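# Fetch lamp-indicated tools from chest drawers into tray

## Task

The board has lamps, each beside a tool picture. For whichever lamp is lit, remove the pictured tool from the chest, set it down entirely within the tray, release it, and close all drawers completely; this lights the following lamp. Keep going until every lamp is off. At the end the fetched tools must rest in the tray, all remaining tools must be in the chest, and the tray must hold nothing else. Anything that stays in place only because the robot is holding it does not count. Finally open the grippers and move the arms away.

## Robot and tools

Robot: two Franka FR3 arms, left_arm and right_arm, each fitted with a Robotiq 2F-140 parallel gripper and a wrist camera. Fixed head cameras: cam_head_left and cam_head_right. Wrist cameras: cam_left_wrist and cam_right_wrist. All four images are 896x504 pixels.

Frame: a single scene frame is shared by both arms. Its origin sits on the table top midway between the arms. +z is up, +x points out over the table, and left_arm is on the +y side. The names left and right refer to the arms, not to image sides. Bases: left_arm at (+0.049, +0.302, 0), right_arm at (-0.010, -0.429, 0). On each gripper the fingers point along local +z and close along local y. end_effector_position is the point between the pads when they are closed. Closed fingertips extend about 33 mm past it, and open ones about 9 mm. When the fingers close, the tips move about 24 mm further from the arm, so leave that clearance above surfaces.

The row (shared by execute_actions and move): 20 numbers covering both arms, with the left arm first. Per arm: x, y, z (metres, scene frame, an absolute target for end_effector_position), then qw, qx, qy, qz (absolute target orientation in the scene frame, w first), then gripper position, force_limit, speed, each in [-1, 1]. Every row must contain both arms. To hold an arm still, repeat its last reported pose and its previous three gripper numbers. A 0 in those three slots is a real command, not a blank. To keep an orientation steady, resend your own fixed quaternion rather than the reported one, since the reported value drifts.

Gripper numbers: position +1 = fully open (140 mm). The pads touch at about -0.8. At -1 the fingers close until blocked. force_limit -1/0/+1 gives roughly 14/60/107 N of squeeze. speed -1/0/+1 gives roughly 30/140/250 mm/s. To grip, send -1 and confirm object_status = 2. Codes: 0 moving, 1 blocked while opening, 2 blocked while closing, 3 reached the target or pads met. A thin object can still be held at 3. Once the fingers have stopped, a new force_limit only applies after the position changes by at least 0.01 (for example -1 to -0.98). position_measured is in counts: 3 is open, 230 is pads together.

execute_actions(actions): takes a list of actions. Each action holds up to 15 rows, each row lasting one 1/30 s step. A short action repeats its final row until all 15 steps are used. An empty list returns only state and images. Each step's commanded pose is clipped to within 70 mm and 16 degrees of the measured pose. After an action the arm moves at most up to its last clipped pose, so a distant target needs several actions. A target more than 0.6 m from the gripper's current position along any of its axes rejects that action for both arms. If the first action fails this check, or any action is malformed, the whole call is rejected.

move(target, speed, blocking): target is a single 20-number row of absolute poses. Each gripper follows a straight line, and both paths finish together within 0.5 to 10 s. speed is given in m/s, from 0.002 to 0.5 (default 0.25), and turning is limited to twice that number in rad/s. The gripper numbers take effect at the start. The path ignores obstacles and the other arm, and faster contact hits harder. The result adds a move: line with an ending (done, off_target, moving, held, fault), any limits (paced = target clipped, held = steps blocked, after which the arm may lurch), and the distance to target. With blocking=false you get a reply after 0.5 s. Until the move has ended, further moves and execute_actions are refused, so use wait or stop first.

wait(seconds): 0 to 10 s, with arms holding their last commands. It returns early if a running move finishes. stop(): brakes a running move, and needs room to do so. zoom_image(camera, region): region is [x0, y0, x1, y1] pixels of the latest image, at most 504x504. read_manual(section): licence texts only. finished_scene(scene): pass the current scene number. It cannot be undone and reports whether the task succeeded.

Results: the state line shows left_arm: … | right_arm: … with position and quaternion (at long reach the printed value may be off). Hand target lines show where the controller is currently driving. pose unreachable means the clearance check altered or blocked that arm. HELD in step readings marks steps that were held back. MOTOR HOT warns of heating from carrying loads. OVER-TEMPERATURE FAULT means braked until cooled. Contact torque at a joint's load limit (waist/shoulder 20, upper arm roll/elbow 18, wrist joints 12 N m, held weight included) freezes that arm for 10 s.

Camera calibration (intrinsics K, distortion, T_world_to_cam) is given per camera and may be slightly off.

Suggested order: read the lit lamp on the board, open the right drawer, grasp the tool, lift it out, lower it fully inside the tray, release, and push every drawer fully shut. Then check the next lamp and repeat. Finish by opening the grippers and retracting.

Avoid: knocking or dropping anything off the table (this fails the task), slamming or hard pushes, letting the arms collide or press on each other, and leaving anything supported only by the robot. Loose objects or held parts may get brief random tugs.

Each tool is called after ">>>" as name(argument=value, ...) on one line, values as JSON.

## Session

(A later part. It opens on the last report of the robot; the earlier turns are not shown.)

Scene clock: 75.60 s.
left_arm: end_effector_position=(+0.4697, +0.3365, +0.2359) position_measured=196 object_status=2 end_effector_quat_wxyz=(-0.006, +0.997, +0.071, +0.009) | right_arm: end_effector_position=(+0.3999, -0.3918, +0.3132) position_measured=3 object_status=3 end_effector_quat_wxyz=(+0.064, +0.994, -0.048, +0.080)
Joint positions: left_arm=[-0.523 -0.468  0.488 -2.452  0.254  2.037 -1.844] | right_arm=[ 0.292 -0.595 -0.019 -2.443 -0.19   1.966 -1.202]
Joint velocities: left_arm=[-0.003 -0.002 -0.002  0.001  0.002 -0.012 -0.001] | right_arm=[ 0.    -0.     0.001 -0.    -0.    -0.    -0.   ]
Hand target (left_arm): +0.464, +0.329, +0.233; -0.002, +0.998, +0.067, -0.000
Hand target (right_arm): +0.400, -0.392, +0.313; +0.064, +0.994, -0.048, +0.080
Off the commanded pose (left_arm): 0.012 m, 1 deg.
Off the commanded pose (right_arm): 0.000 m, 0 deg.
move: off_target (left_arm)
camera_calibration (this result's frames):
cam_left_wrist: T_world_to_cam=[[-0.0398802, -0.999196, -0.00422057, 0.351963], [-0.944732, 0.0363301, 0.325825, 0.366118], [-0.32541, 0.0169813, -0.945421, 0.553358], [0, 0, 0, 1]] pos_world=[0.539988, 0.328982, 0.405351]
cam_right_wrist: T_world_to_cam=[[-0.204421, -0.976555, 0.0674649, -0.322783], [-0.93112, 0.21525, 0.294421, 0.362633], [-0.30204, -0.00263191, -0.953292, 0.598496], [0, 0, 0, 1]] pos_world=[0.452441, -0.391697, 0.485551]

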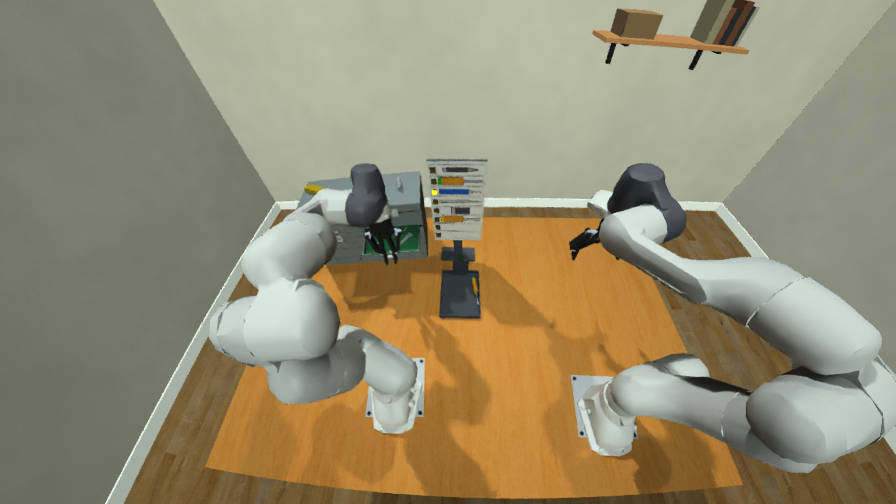

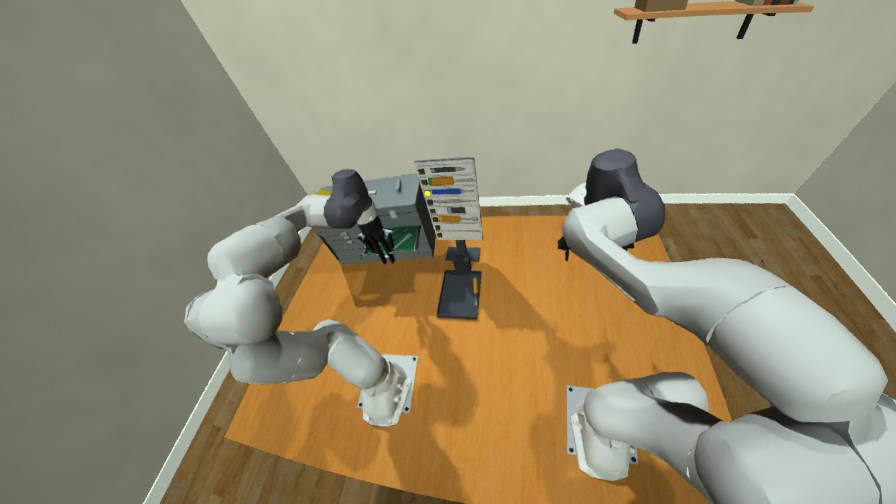

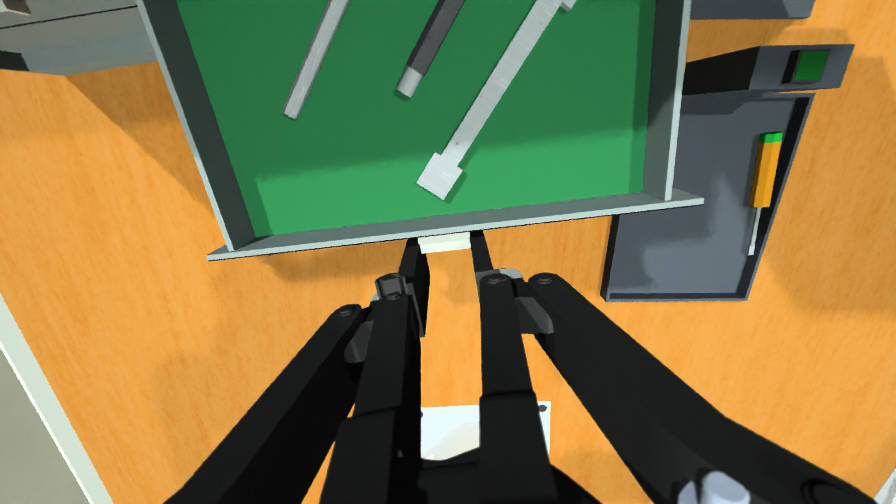

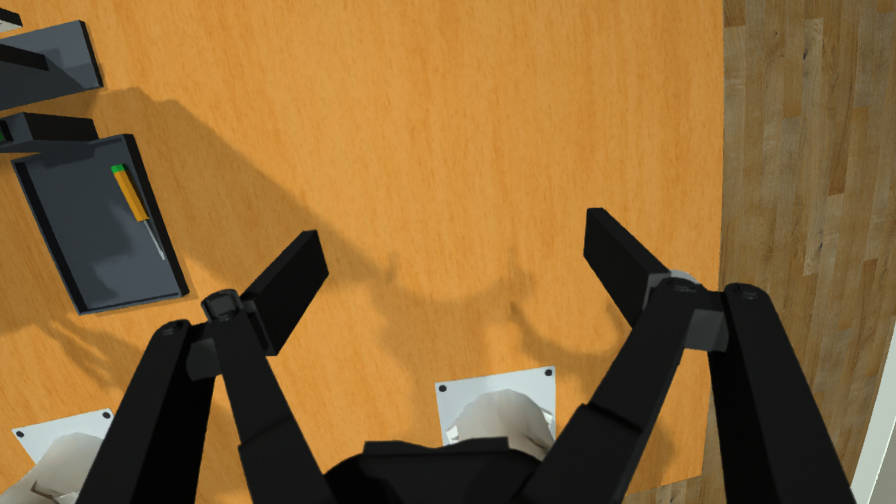

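>>> move(target=[0.622,0.348,0.234,-0.017,0.964,0.063,0.258,-1,0.6,0.5, 0.4,-0.392,0.313,0.064,0.994,-0.048,0.08,1,0,0], speed=0.08)

>>> move(target=[0.6,0.348,0.24,-0.017,0.964,0.063,0.258,0,0.6,0.5, 0.4,-0.392,0.313,0.064,0.994,-0.048,0.08,1,0,0], speed=0.08)

>>> move(target=[0.6,0.348,0.205,-0.017,0.964,0.063,0.258,0,0.6,0.5, 0.4,-0.392,0.313,0.064,0.994,-0.048,0.08,1,0,0], speed=0.08)

>>> move(target=[0.62,0.348,0.185,-0.017,0.964,0.063,0.258,0,0.6,0.5, 0.4,-0.392,0.313,0.064,0.994,-0.048,0.08,1,0,0], speed=0.05)

>>> move(target=[0.62,0.348,0.185,-0.017,0.964,0.063,0.258,-1,0.6,0.5, 0.4,-0.392,0.313,0.064,0.994,-0.048,0.08,1,0,0], speed=0.05)

>>> move(target=[0.465,0.336,0.188,0,0.998,0.065,0,-1,0.6,0.5, 0.4,-0.392,0.313,0.064,0.994,-0.048,0.08,1,0,0], speed=0.08)

Scene clock: 81.30 s.
left_arm: end_effector_position=(+0.6156, +0.3484, +0.2321) position_measured=196 object_status=2 end_effector_quat_wxyz=(-0.017, +0.967, +0.063, +0.248) | right_arm: end_effector_position=(+0.3999, -0.3918, +0.3132) position_measured=3 object_status=3 end_effector_quat_wxyz=(+0.064, +0.994, -0.048, +0.080)
Joint positions: left_arm=[-0.459 -0.302  0.496 -2.545  0.409  2.757 -1.928] | right_arm=[ 0.292 -0.595 -0.019 -2.443 -0.19   1.966 -1.202]
Joint velocities: left_arm=[ 0.003  0.007 -0.001 -0.005  0.004  0.023 -0.011] | right_arm=[ 0.    -0.    -0.    -0.001 -0.    -0.    -0.   ]
Hand target (left_arm): +0.621, +0.345, +0.238; -0.014, +0.964, +0.062, +0.258
Hand target (right_arm): +0.400, -0.392, +0.313; +0.064, +0.994, -0.048, +0.080
Off the commanded pose (left_arm): 0.007 m, 1 deg.
Off the commanded pose (right_arm): 0.000 m, 0 deg.
move: off_target (left_arm)
camera_calibration (this result's frames):
cam_left_wrist: T_world_to_cam=[[-0.0339047, -0.996202, -0.0801981, 0.382567], [-0.988375, 0.0453215, -0.145126, 0.637837], [0.14821, 0.0743453, -0.986158, 0.294967], [0, 0, 0, 1]] pos_world=[0.599676, 0.330276, 0.414132]
cam_right_wrist: T_world_to_cam=[[-0.204422, -0.976555, 0.0674649, -0.322783], [-0.93112, 0.215251, 0.294421, 0.362633], [-0.30204, -0.00263187, -0.953292, 0.598496], [0, 0, 0, 1]] pos_world=[0.452441, -0.391697, 0.485551]

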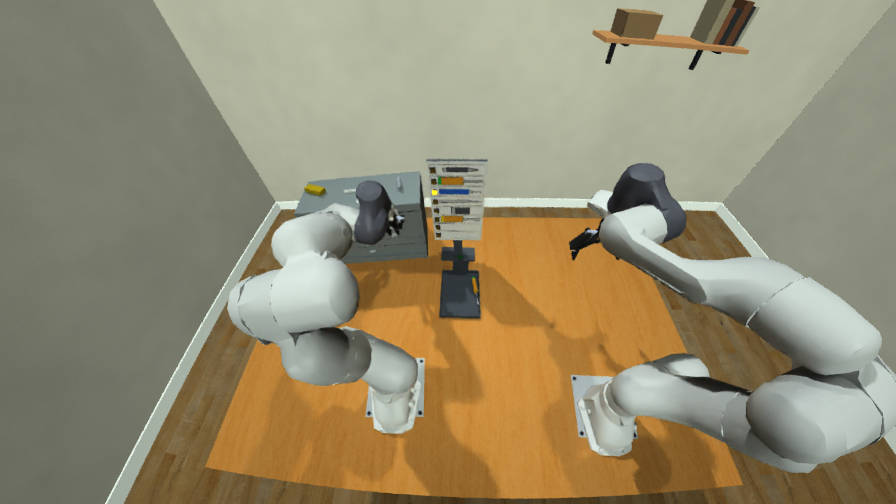

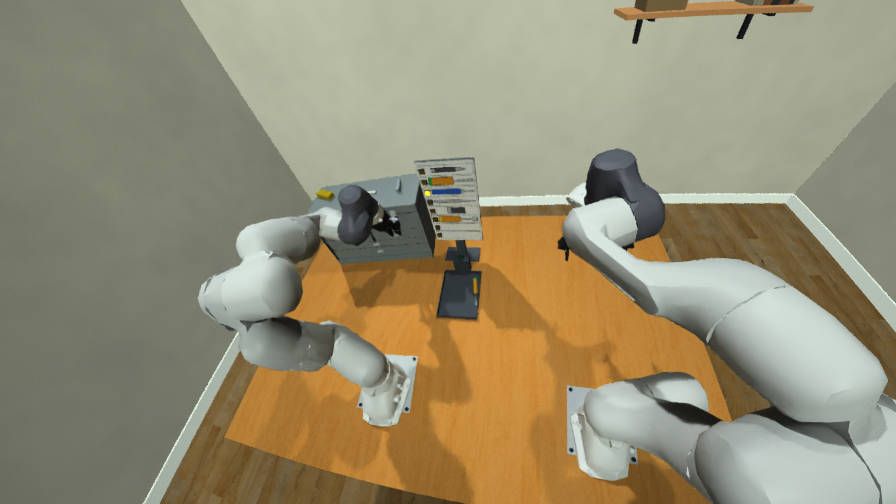

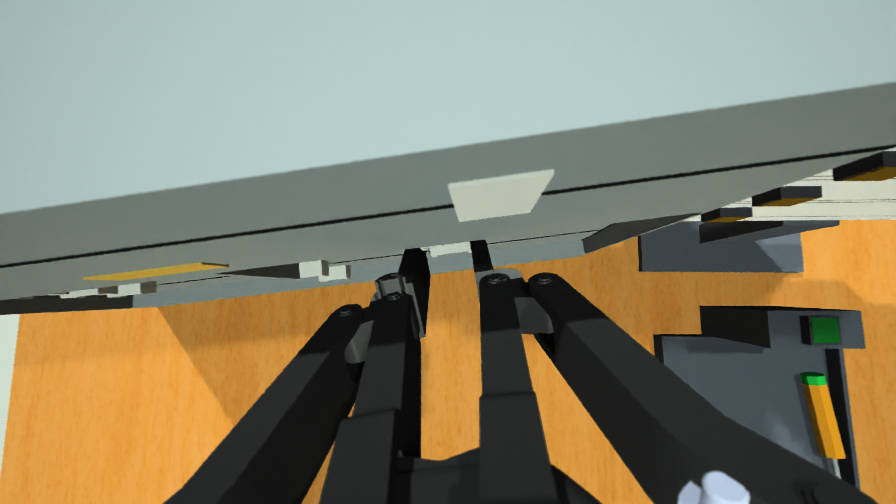

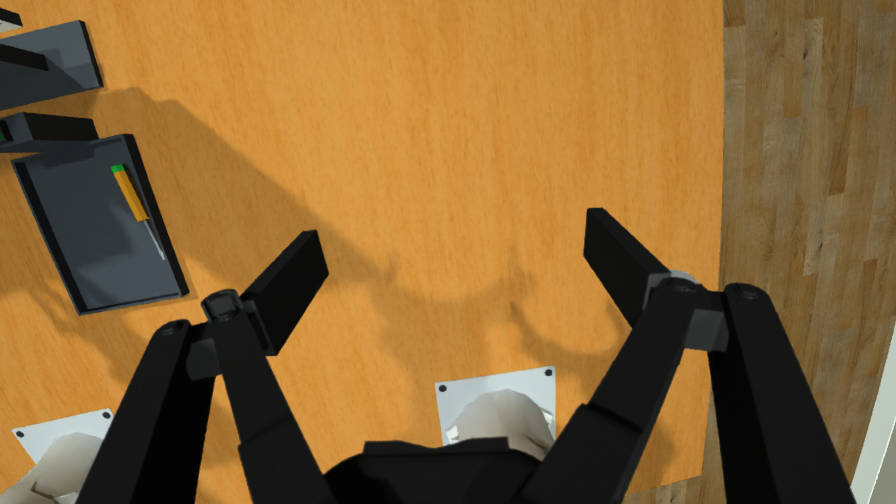

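Scene clock: 82.03 s.
left_arm: end_effector_position=(+0.6006, +0.3480, +0.2399) position_measured=129 object_status=3 end_effector_quat_wxyz=(-0.017, +0.964, +0.060, +0.257) | right_arm: end_effector_position=(+0.3999, -0.3918, +0.3132) position_measured=3 object_status=3 end_effector_quat_wxyz=(+0.064, +0.994, -0.048, +0.080)
Joint positions: left_arm=[-0.417 -0.37   0.461 -2.597  0.449  2.757 -1.947] | right_arm=[ 0.292 -0.595 -0.019 -2.443 -0.19   1.966 -1.202]
Joint velocities: left_arm=[ 0.018  0.    -0.021 -0.007  0.     0.    -0.016] | right_arm=[-0.    -0.001  0.001  0.    -0.    -0.     0.001]
Hand target (left_arm): +0.600, +0.348, +0.240; -0.017, +0.964, +0.063, +0.258
Hand target (right_arm): +0.400, -0.392, +0.313; +0.064, +0.994, -0.048, +0.080
Off the commanded pose (left_arm): 0.001 m, 0 deg.
Off the commanded pose (right_arm): 0.000 m, 0 deg.
move: done
camera_calibration (this result's frames):
cam_left_wrist: T_world_to_cam=[[-0.0387928, -0.99571, -0.0839995, 0.385983], [-0.98512, 0.0521946, -0.163752, 0.624253], [0.167434, 0.0763971, -0.982919, 0.291914], [0, 0, 0, 1]] pos_world=[0.581061, 0.329443, 0.421573]
cam_right_wrist: T_world_to_cam=[[-0.204422, -0.976555, 0.0674648, -0.322783], [-0.931119, 0.215251, 0.294421, 0.362633], [-0.30204, -0.00263176, -0.953292, 0.598496], [0, 0, 0, 1]] pos_world=[0.452441, -0.391697, 0.485551]

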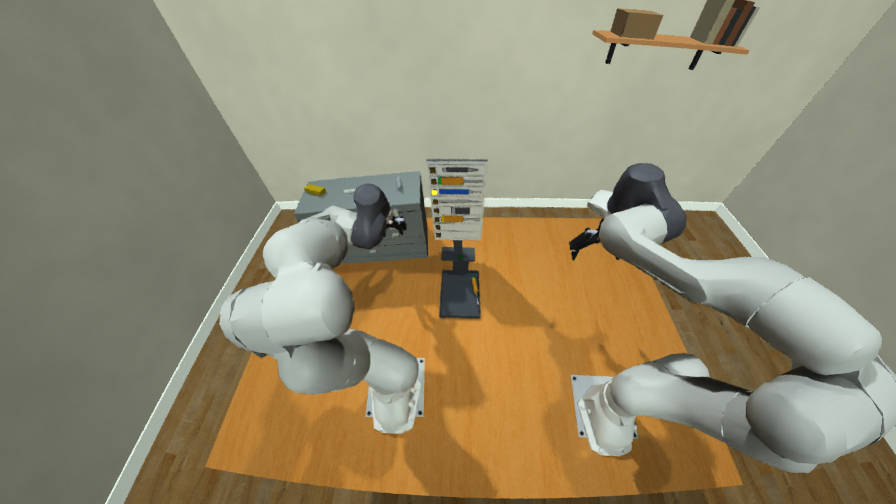

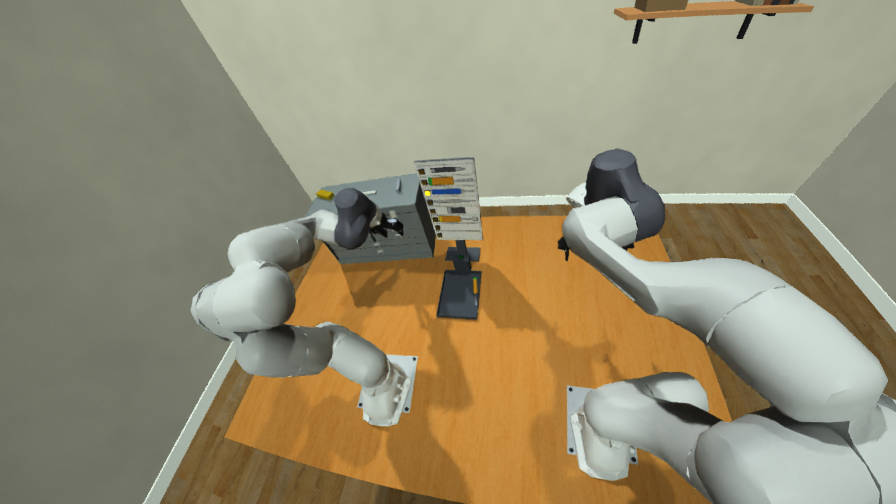

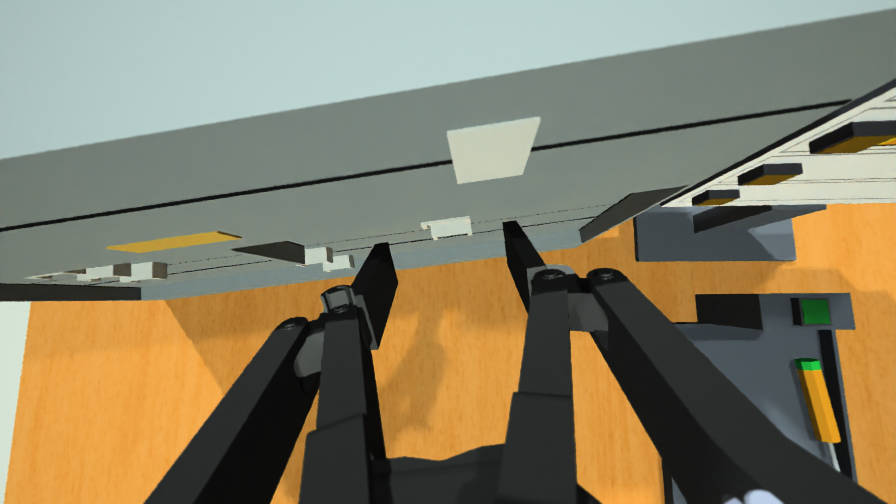

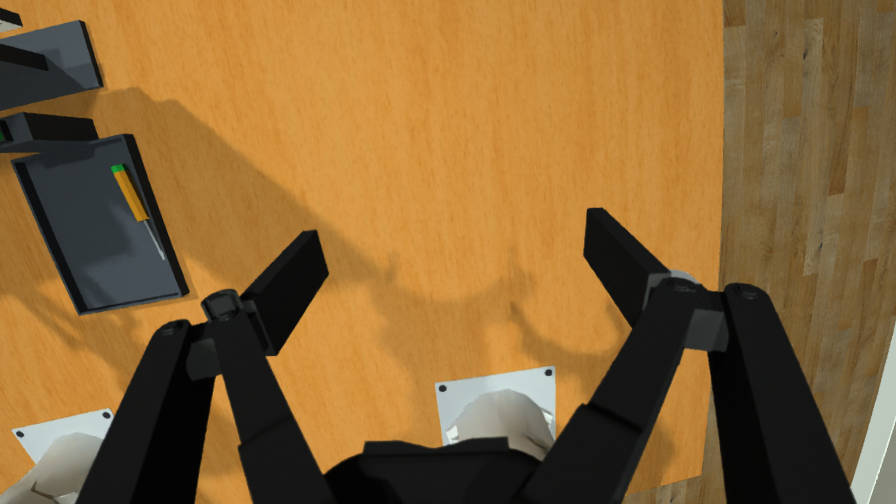

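Scene clock: 83.03 s.
left_arm: end_effector_position=(+0.6001, +0.3481, +0.2060) position_measured=129 object_status=3 end_effector_quat_wxyz=(-0.017, +0.964, +0.061, +0.257) | right_arm: end_effector_position=(+0.3999, -0.3918, +0.3132) position_measured=3 object_status=3 end_effector_quat_wxyz=(+0.064, +0.994, -0.048, +0.080)
Joint positions: left_arm=[-0.393 -0.298  0.46  -2.635  0.462  2.865 -1.966] | right_arm=[ 0.292 -0.595 -0.019 -2.443 -0.19   1.966 -1.202]
Joint velocities: left_arm=[ 0.008  0.002 -0.005  0.001 -0.     0.013 -0.005] | right_arm=[-0.     0.001  0.    -0.    -0.001  0.001 -0.001]
Hand target (left_arm): +0.600, +0.348, +0.205; -0.017, +0.964, +0.063, +0.258
Hand target (right_arm): +0.400, -0.392, +0.313; +0.064, +0.994, -0.048, +0.080
Off the commanded pose (left_arm): 0.001 m, 0 deg.
Off the commanded pose (right_arm): 0.000 m, 0 deg.
move: done
camera_calibration (this result's frames):
cam_left_wrist: T_world_to_cam=[[-0.0359438, -0.995857, -0.083524, 0.38141], [-0.985378, 0.0492457, -0.163108, 0.619329], [0.166545, 0.07644, -0.983066, 0.259174], [0, 0, 0, 1]] pos_world=[0.580819, 0.329519, 0.38766]
cam_right_wrist: T_world_to_cam=[[-0.204422, -0.976555, 0.0674649, -0.322783], [-0.931119, 0.215251, 0.294421, 0.362633], [-0.30204, -0.00263184, -0.953291, 0.598496], [0, 0, 0, 1]] pos_world=[0.452441, -0.391697, 0.485551]

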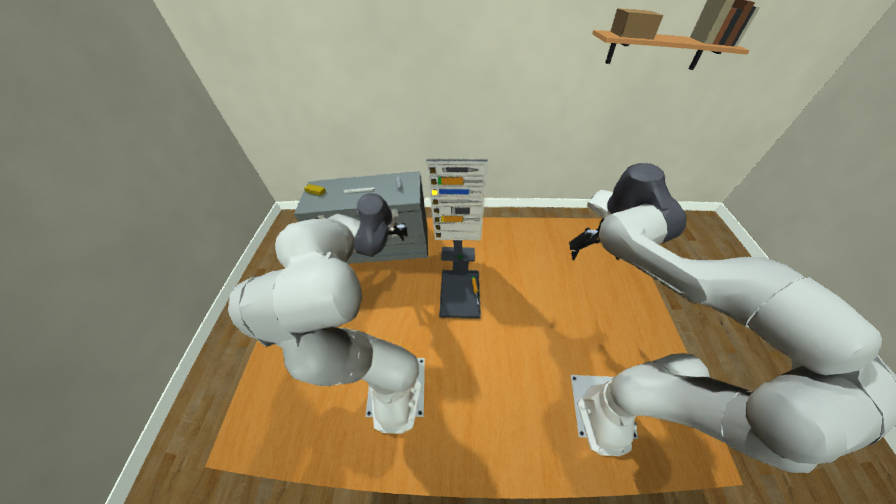

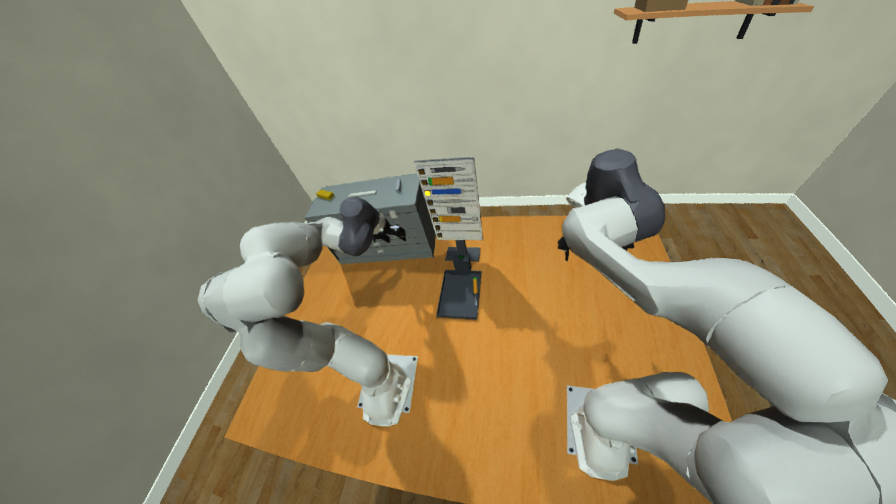

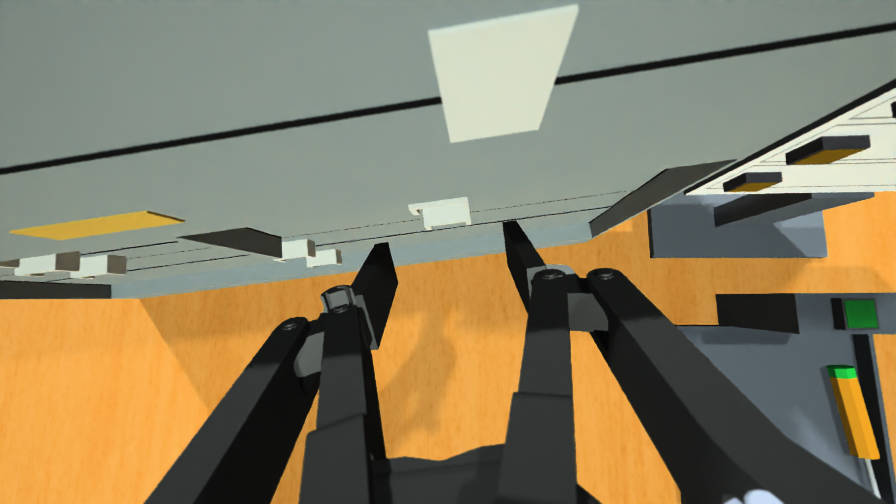

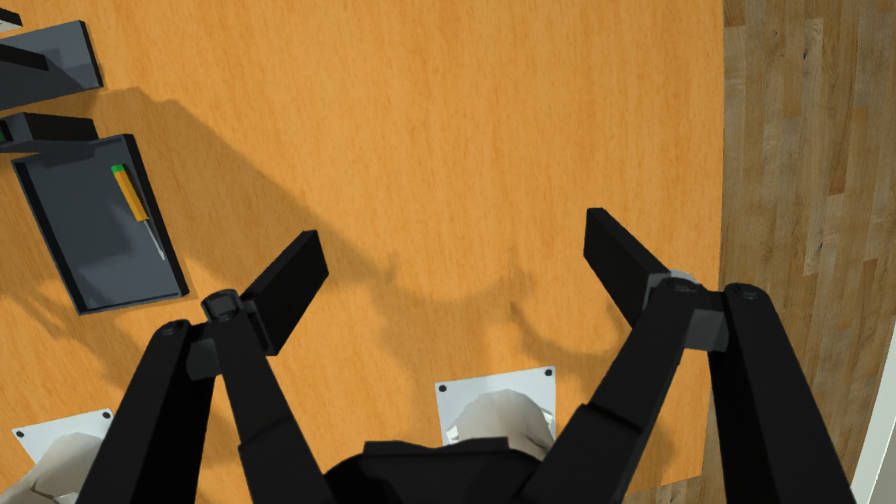

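Scene clock: 84.07 s.
left_arm: end_effector_position=(+0.6183, +0.3480, +0.1842) position_measured=129 object_status=3 end_effector_quat_wxyz=(-0.018, +0.964, +0.065, +0.256) | right_arm: end_effector_position=(+0.3999, -0.3918, +0.3132) position_measured=3 object_status=3 end_effector_quat_wxyz=(+0.064, +0.994, -0.048, +0.080)
Joint positions: left_arm=[-0.421 -0.188  0.484 -2.599  0.426  2.935 -1.96 ] | right_arm=[ 0.292 -0.595 -0.019 -2.443 -0.19   1.966 -1.202]
Joint velocities: left_arm=[-0.005  0.003  0.007  0.001 -0.     0.004  0.005] | right_arm=[ 0.    -0.     0.001  0.    -0.001 -0.    -0.002]
Hand target (left_arm): +0.620, +0.348, +0.185; -0.017, +0.964, +0.063, +0.258
Hand target (right_arm): +0.400, -0.392, +0.313; +0.064, +0.994, -0.048, +0.080
Off the commanded pose (left_arm): 0.002 m, 0 deg.
Off the commanded pose (right_arm): 0.000 m, 0 deg.
move: done
camera_calibration (this result's frames):
cam_left_wrist: T_world_to_cam=[[-0.028823, -0.996133, -0.0830004, 0.375736], [-0.986062, 0.041947, -0.161005, 0.636278], [0.163864, 0.0772029, -0.983457, 0.236212], [0, 0, 0, 1]] pos_world=[0.599533, 0.329356, 0.365934]
cam_right_wrist: T_world_to_cam=[[-0.204421, -0.976555, 0.067465, -0.322783], [-0.931119, 0.21525, 0.294421, 0.362633], [-0.30204, -0.00263203, -0.953292, 0.598496], [0, 0, 0, 1]] pos_world=[0.452441, -0.391697, 0.485551]

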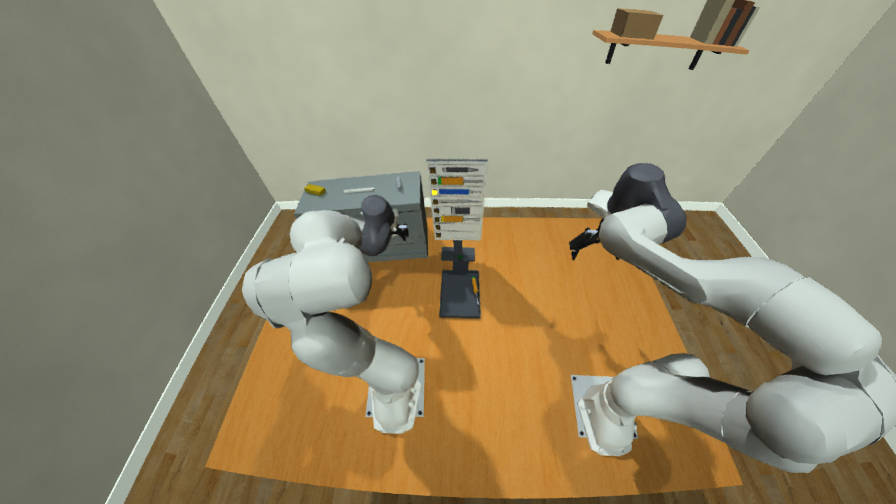

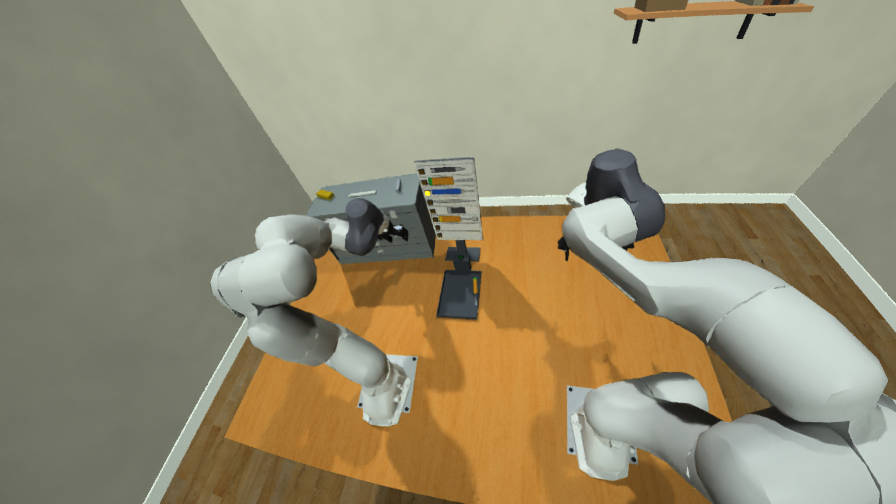

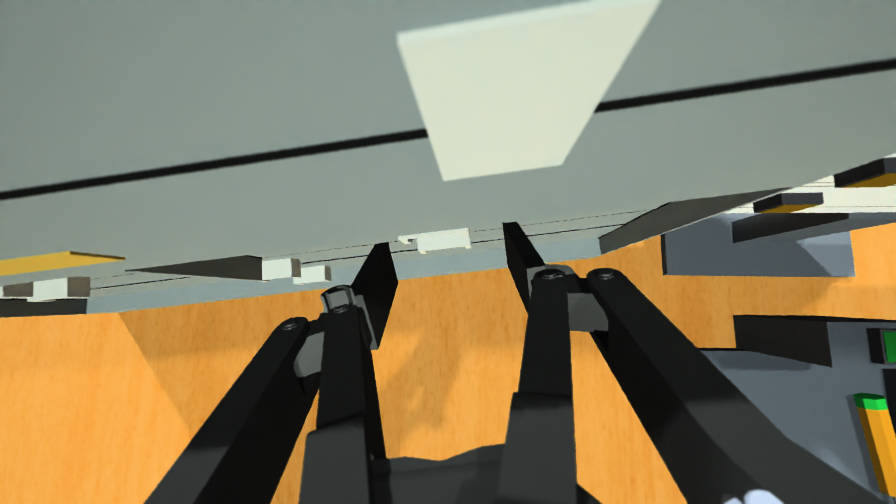

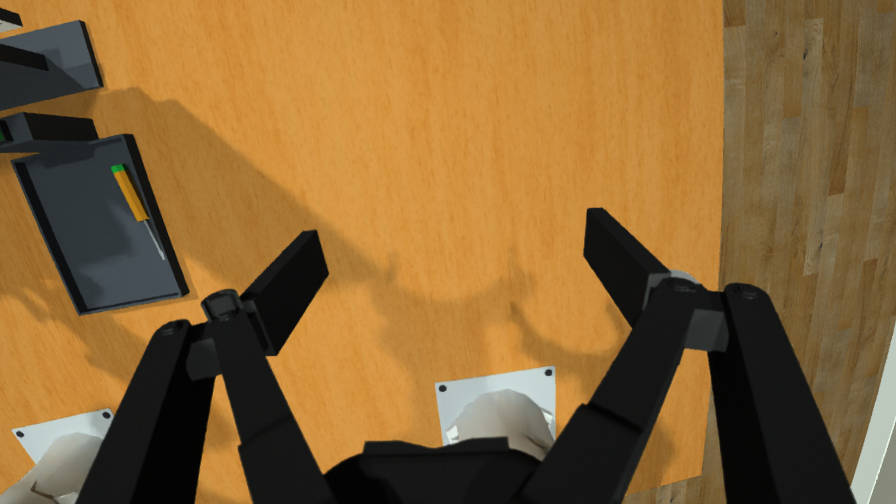

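Scene clock: 84.77 s.
left_arm: end_effector_position=(+0.6180, +0.3483, +0.1840) position_measured=195 object_status=2 end_effector_quat_wxyz=(-0.018, +0.964, +0.064, +0.256) | right_arm: end_effector_position=(+0.3999, -0.3918, +0.3132) position_measured=3 object_status=3 end_effector_quat_wxyz=(+0.064, +0.994, -0.048, +0.080)
Joint positions: left_arm=[-0.423 -0.189  0.486 -2.6    0.426  2.935 -1.957] | right_arm=[ 0.292 -0.595 -0.019 -2.443 -0.19   1.966 -1.202]
Joint velocities: left_arm=[-0.001 -0.     0.     0.     0.001  0.001  0.002] | right_arm=[ 0.     0.001  0.     0.001 -0.001 -0.     0.   ]
Hand target (left_arm): +0.620, +0.348, +0.185; -0.017, +0.964, +0.063, +0.258
Hand target (right_arm): +0.400, -0.392, +0.313; +0.064, +0.994, -0.048, +0.080
Off the commanded pose (left_arm): 0.002 m, 0 deg.
Off the commanded pose (right_arm): 0.000 m, 0 deg.
move: done
camera_calibration (this result's frames):
cam_left_wrist: T_world_to_cam=[[-0.030103, -0.996047, -0.083567, 0.376846], [-0.986135, 0.0432448, -0.160209, 0.635332], [0.16319, 0.0775856, -0.983539, 0.236299], [0, 0, 0, 1]] pos_world=[0.599306, 0.329549, 0.365687]
cam_right_wrist: T_world_to_cam=[[-0.204422, -0.976555, 0.0674648, -0.322783], [-0.931119, 0.215251, 0.294421, 0.362633], [-0.30204, -0.00263176, -0.953292, 0.598496], [0, 0, 0, 1]] pos_world=[0.452441, -0.391697, 0.485551]

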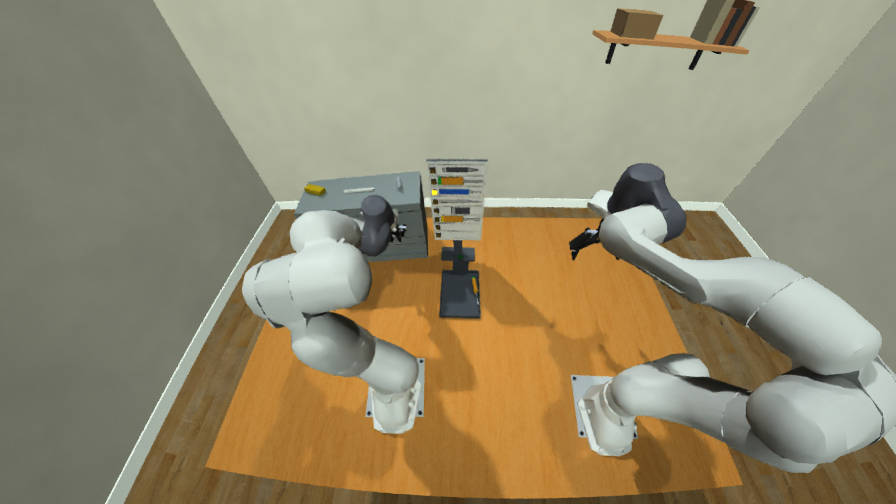

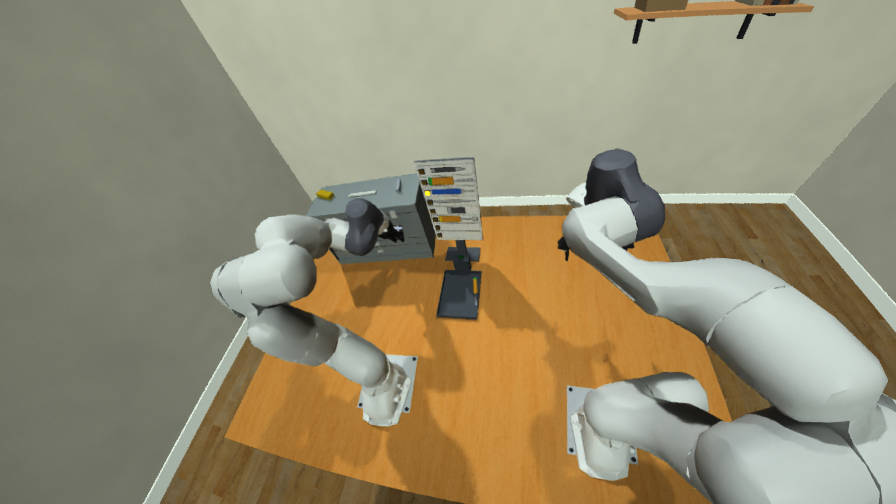

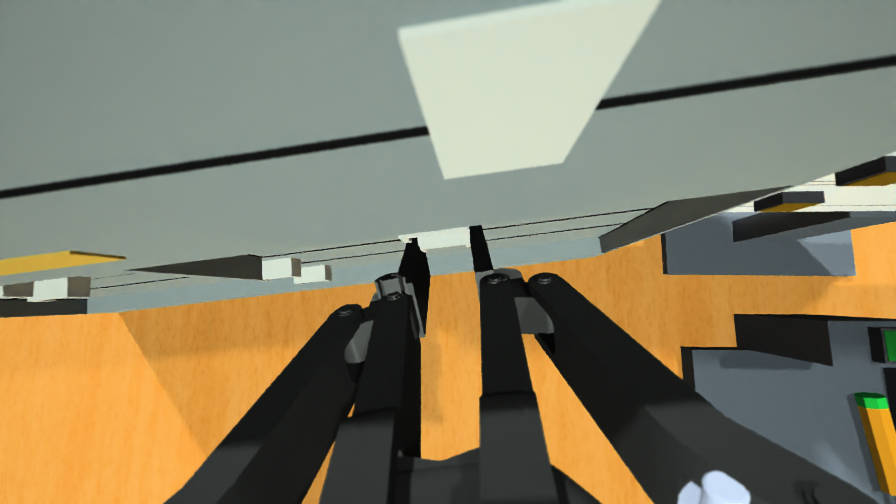

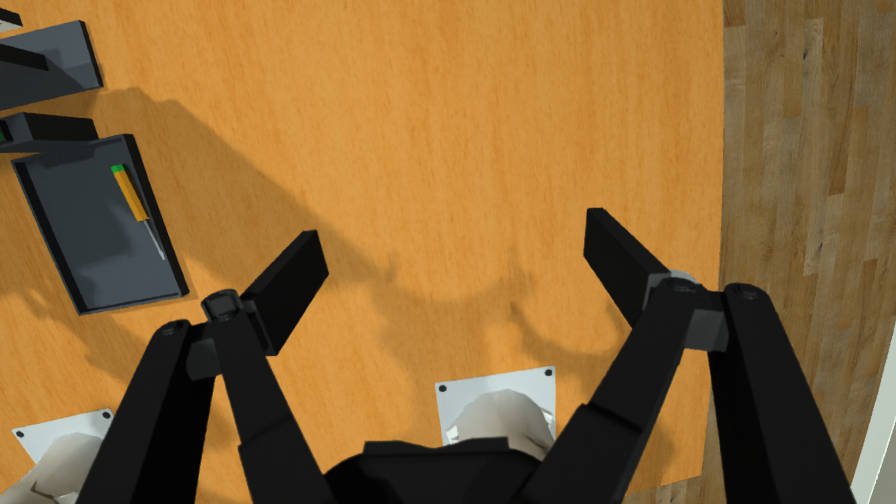

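Scene clock: 88.47 s.
left_arm: end_effector_position=(+0.4735, +0.3373, +0.1879) position_measured=195 object_status=2 end_effector_quat_wxyz=(-0.001, +0.998, +0.067, +0.011) | right_arm: end_effector_position=(+0.3999, -0.3918, +0.3132) position_measured=3 object_status=3 end_effector_quat_wxyz=(+0.064, +0.994, -0.048, +0.080)
Joint positions: left_arm=[-0.496 -0.396  0.498 -2.528  0.231  2.186 -1.804] | right_arm=[ 0.292 -0.595 -0.019 -2.443 -0.19   1.966 -1.202]
Joint velocities: left_arm=[-0.    -0.002  0.001  0.002 -0.002 -0.015  0.005] | right_arm=[-0.    -0.     0.     0.     0.001  0.001  0.001]
Hand target (left_arm): +0.466, +0.339, +0.184; -0.002, +0.998, +0.067, +0.000
Hand target (right_arm): +0.400, -0.392, +0.313; +0.064, +0.994, -0.048, +0.080
Off the commanded pose (left_arm): 0.009 m, 1 deg.
Off the commanded pose (right_arm): 0.000 m, 0 deg.
move: off_target (left_arm)
camera_calibration (this result's frames):
cam_left_wrist: T_world_to_cam=[[-0.0495766, -0.998762, 0.00419836, 0.355535], [-0.945699, 0.0482938, 0.321436, 0.382581], [-0.321241, 0.0119653, -0.946922, 0.509235], [0, 0, 0, 1]] pos_world=[0.543019, 0.330525, 0.357737]
cam_right_wrist: T_world_to_cam=[[-0.204422, -0.976555, 0.0674649, -0.322783], [-0.931119, 0.215251, 0.294421, 0.362633], [-0.30204, -0.00263171, -0.953291, 0.598496], [0, 0, 0, 1]] pos_world=[0.452441, -0.391697, 0.485551]

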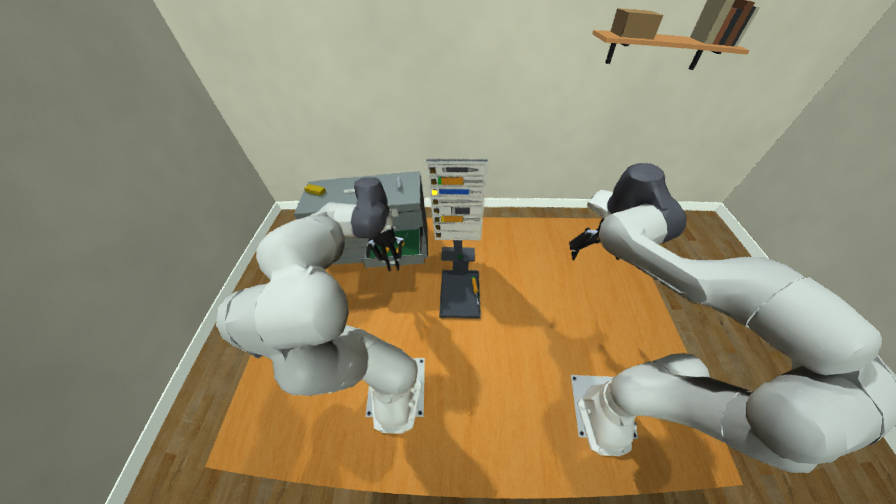

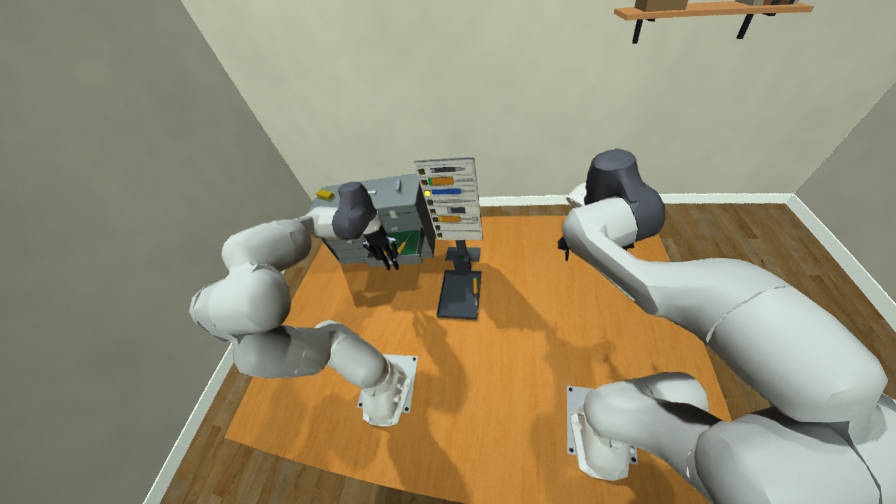

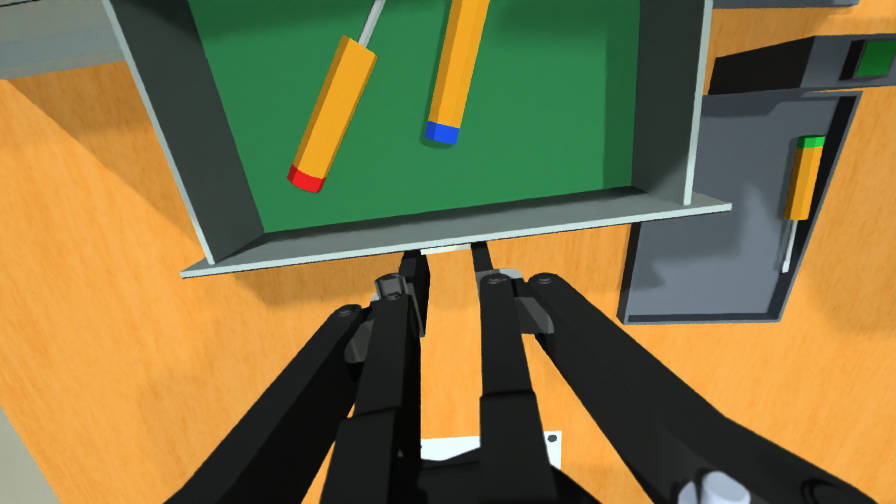

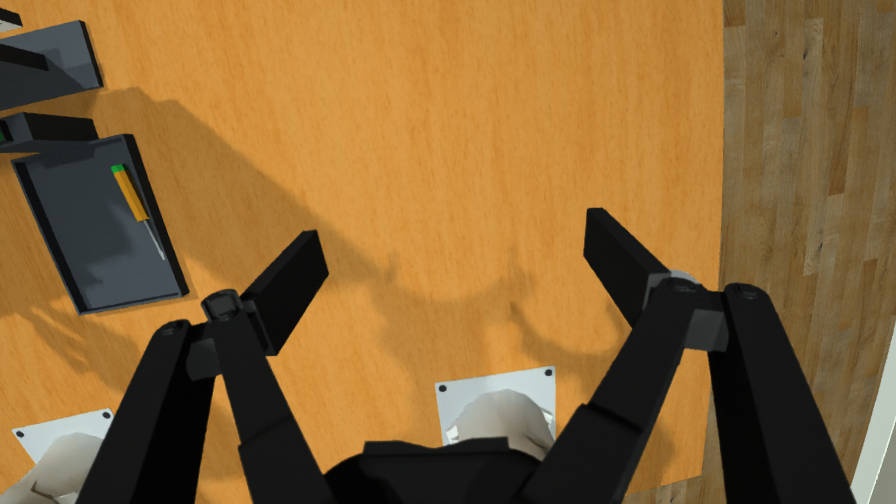

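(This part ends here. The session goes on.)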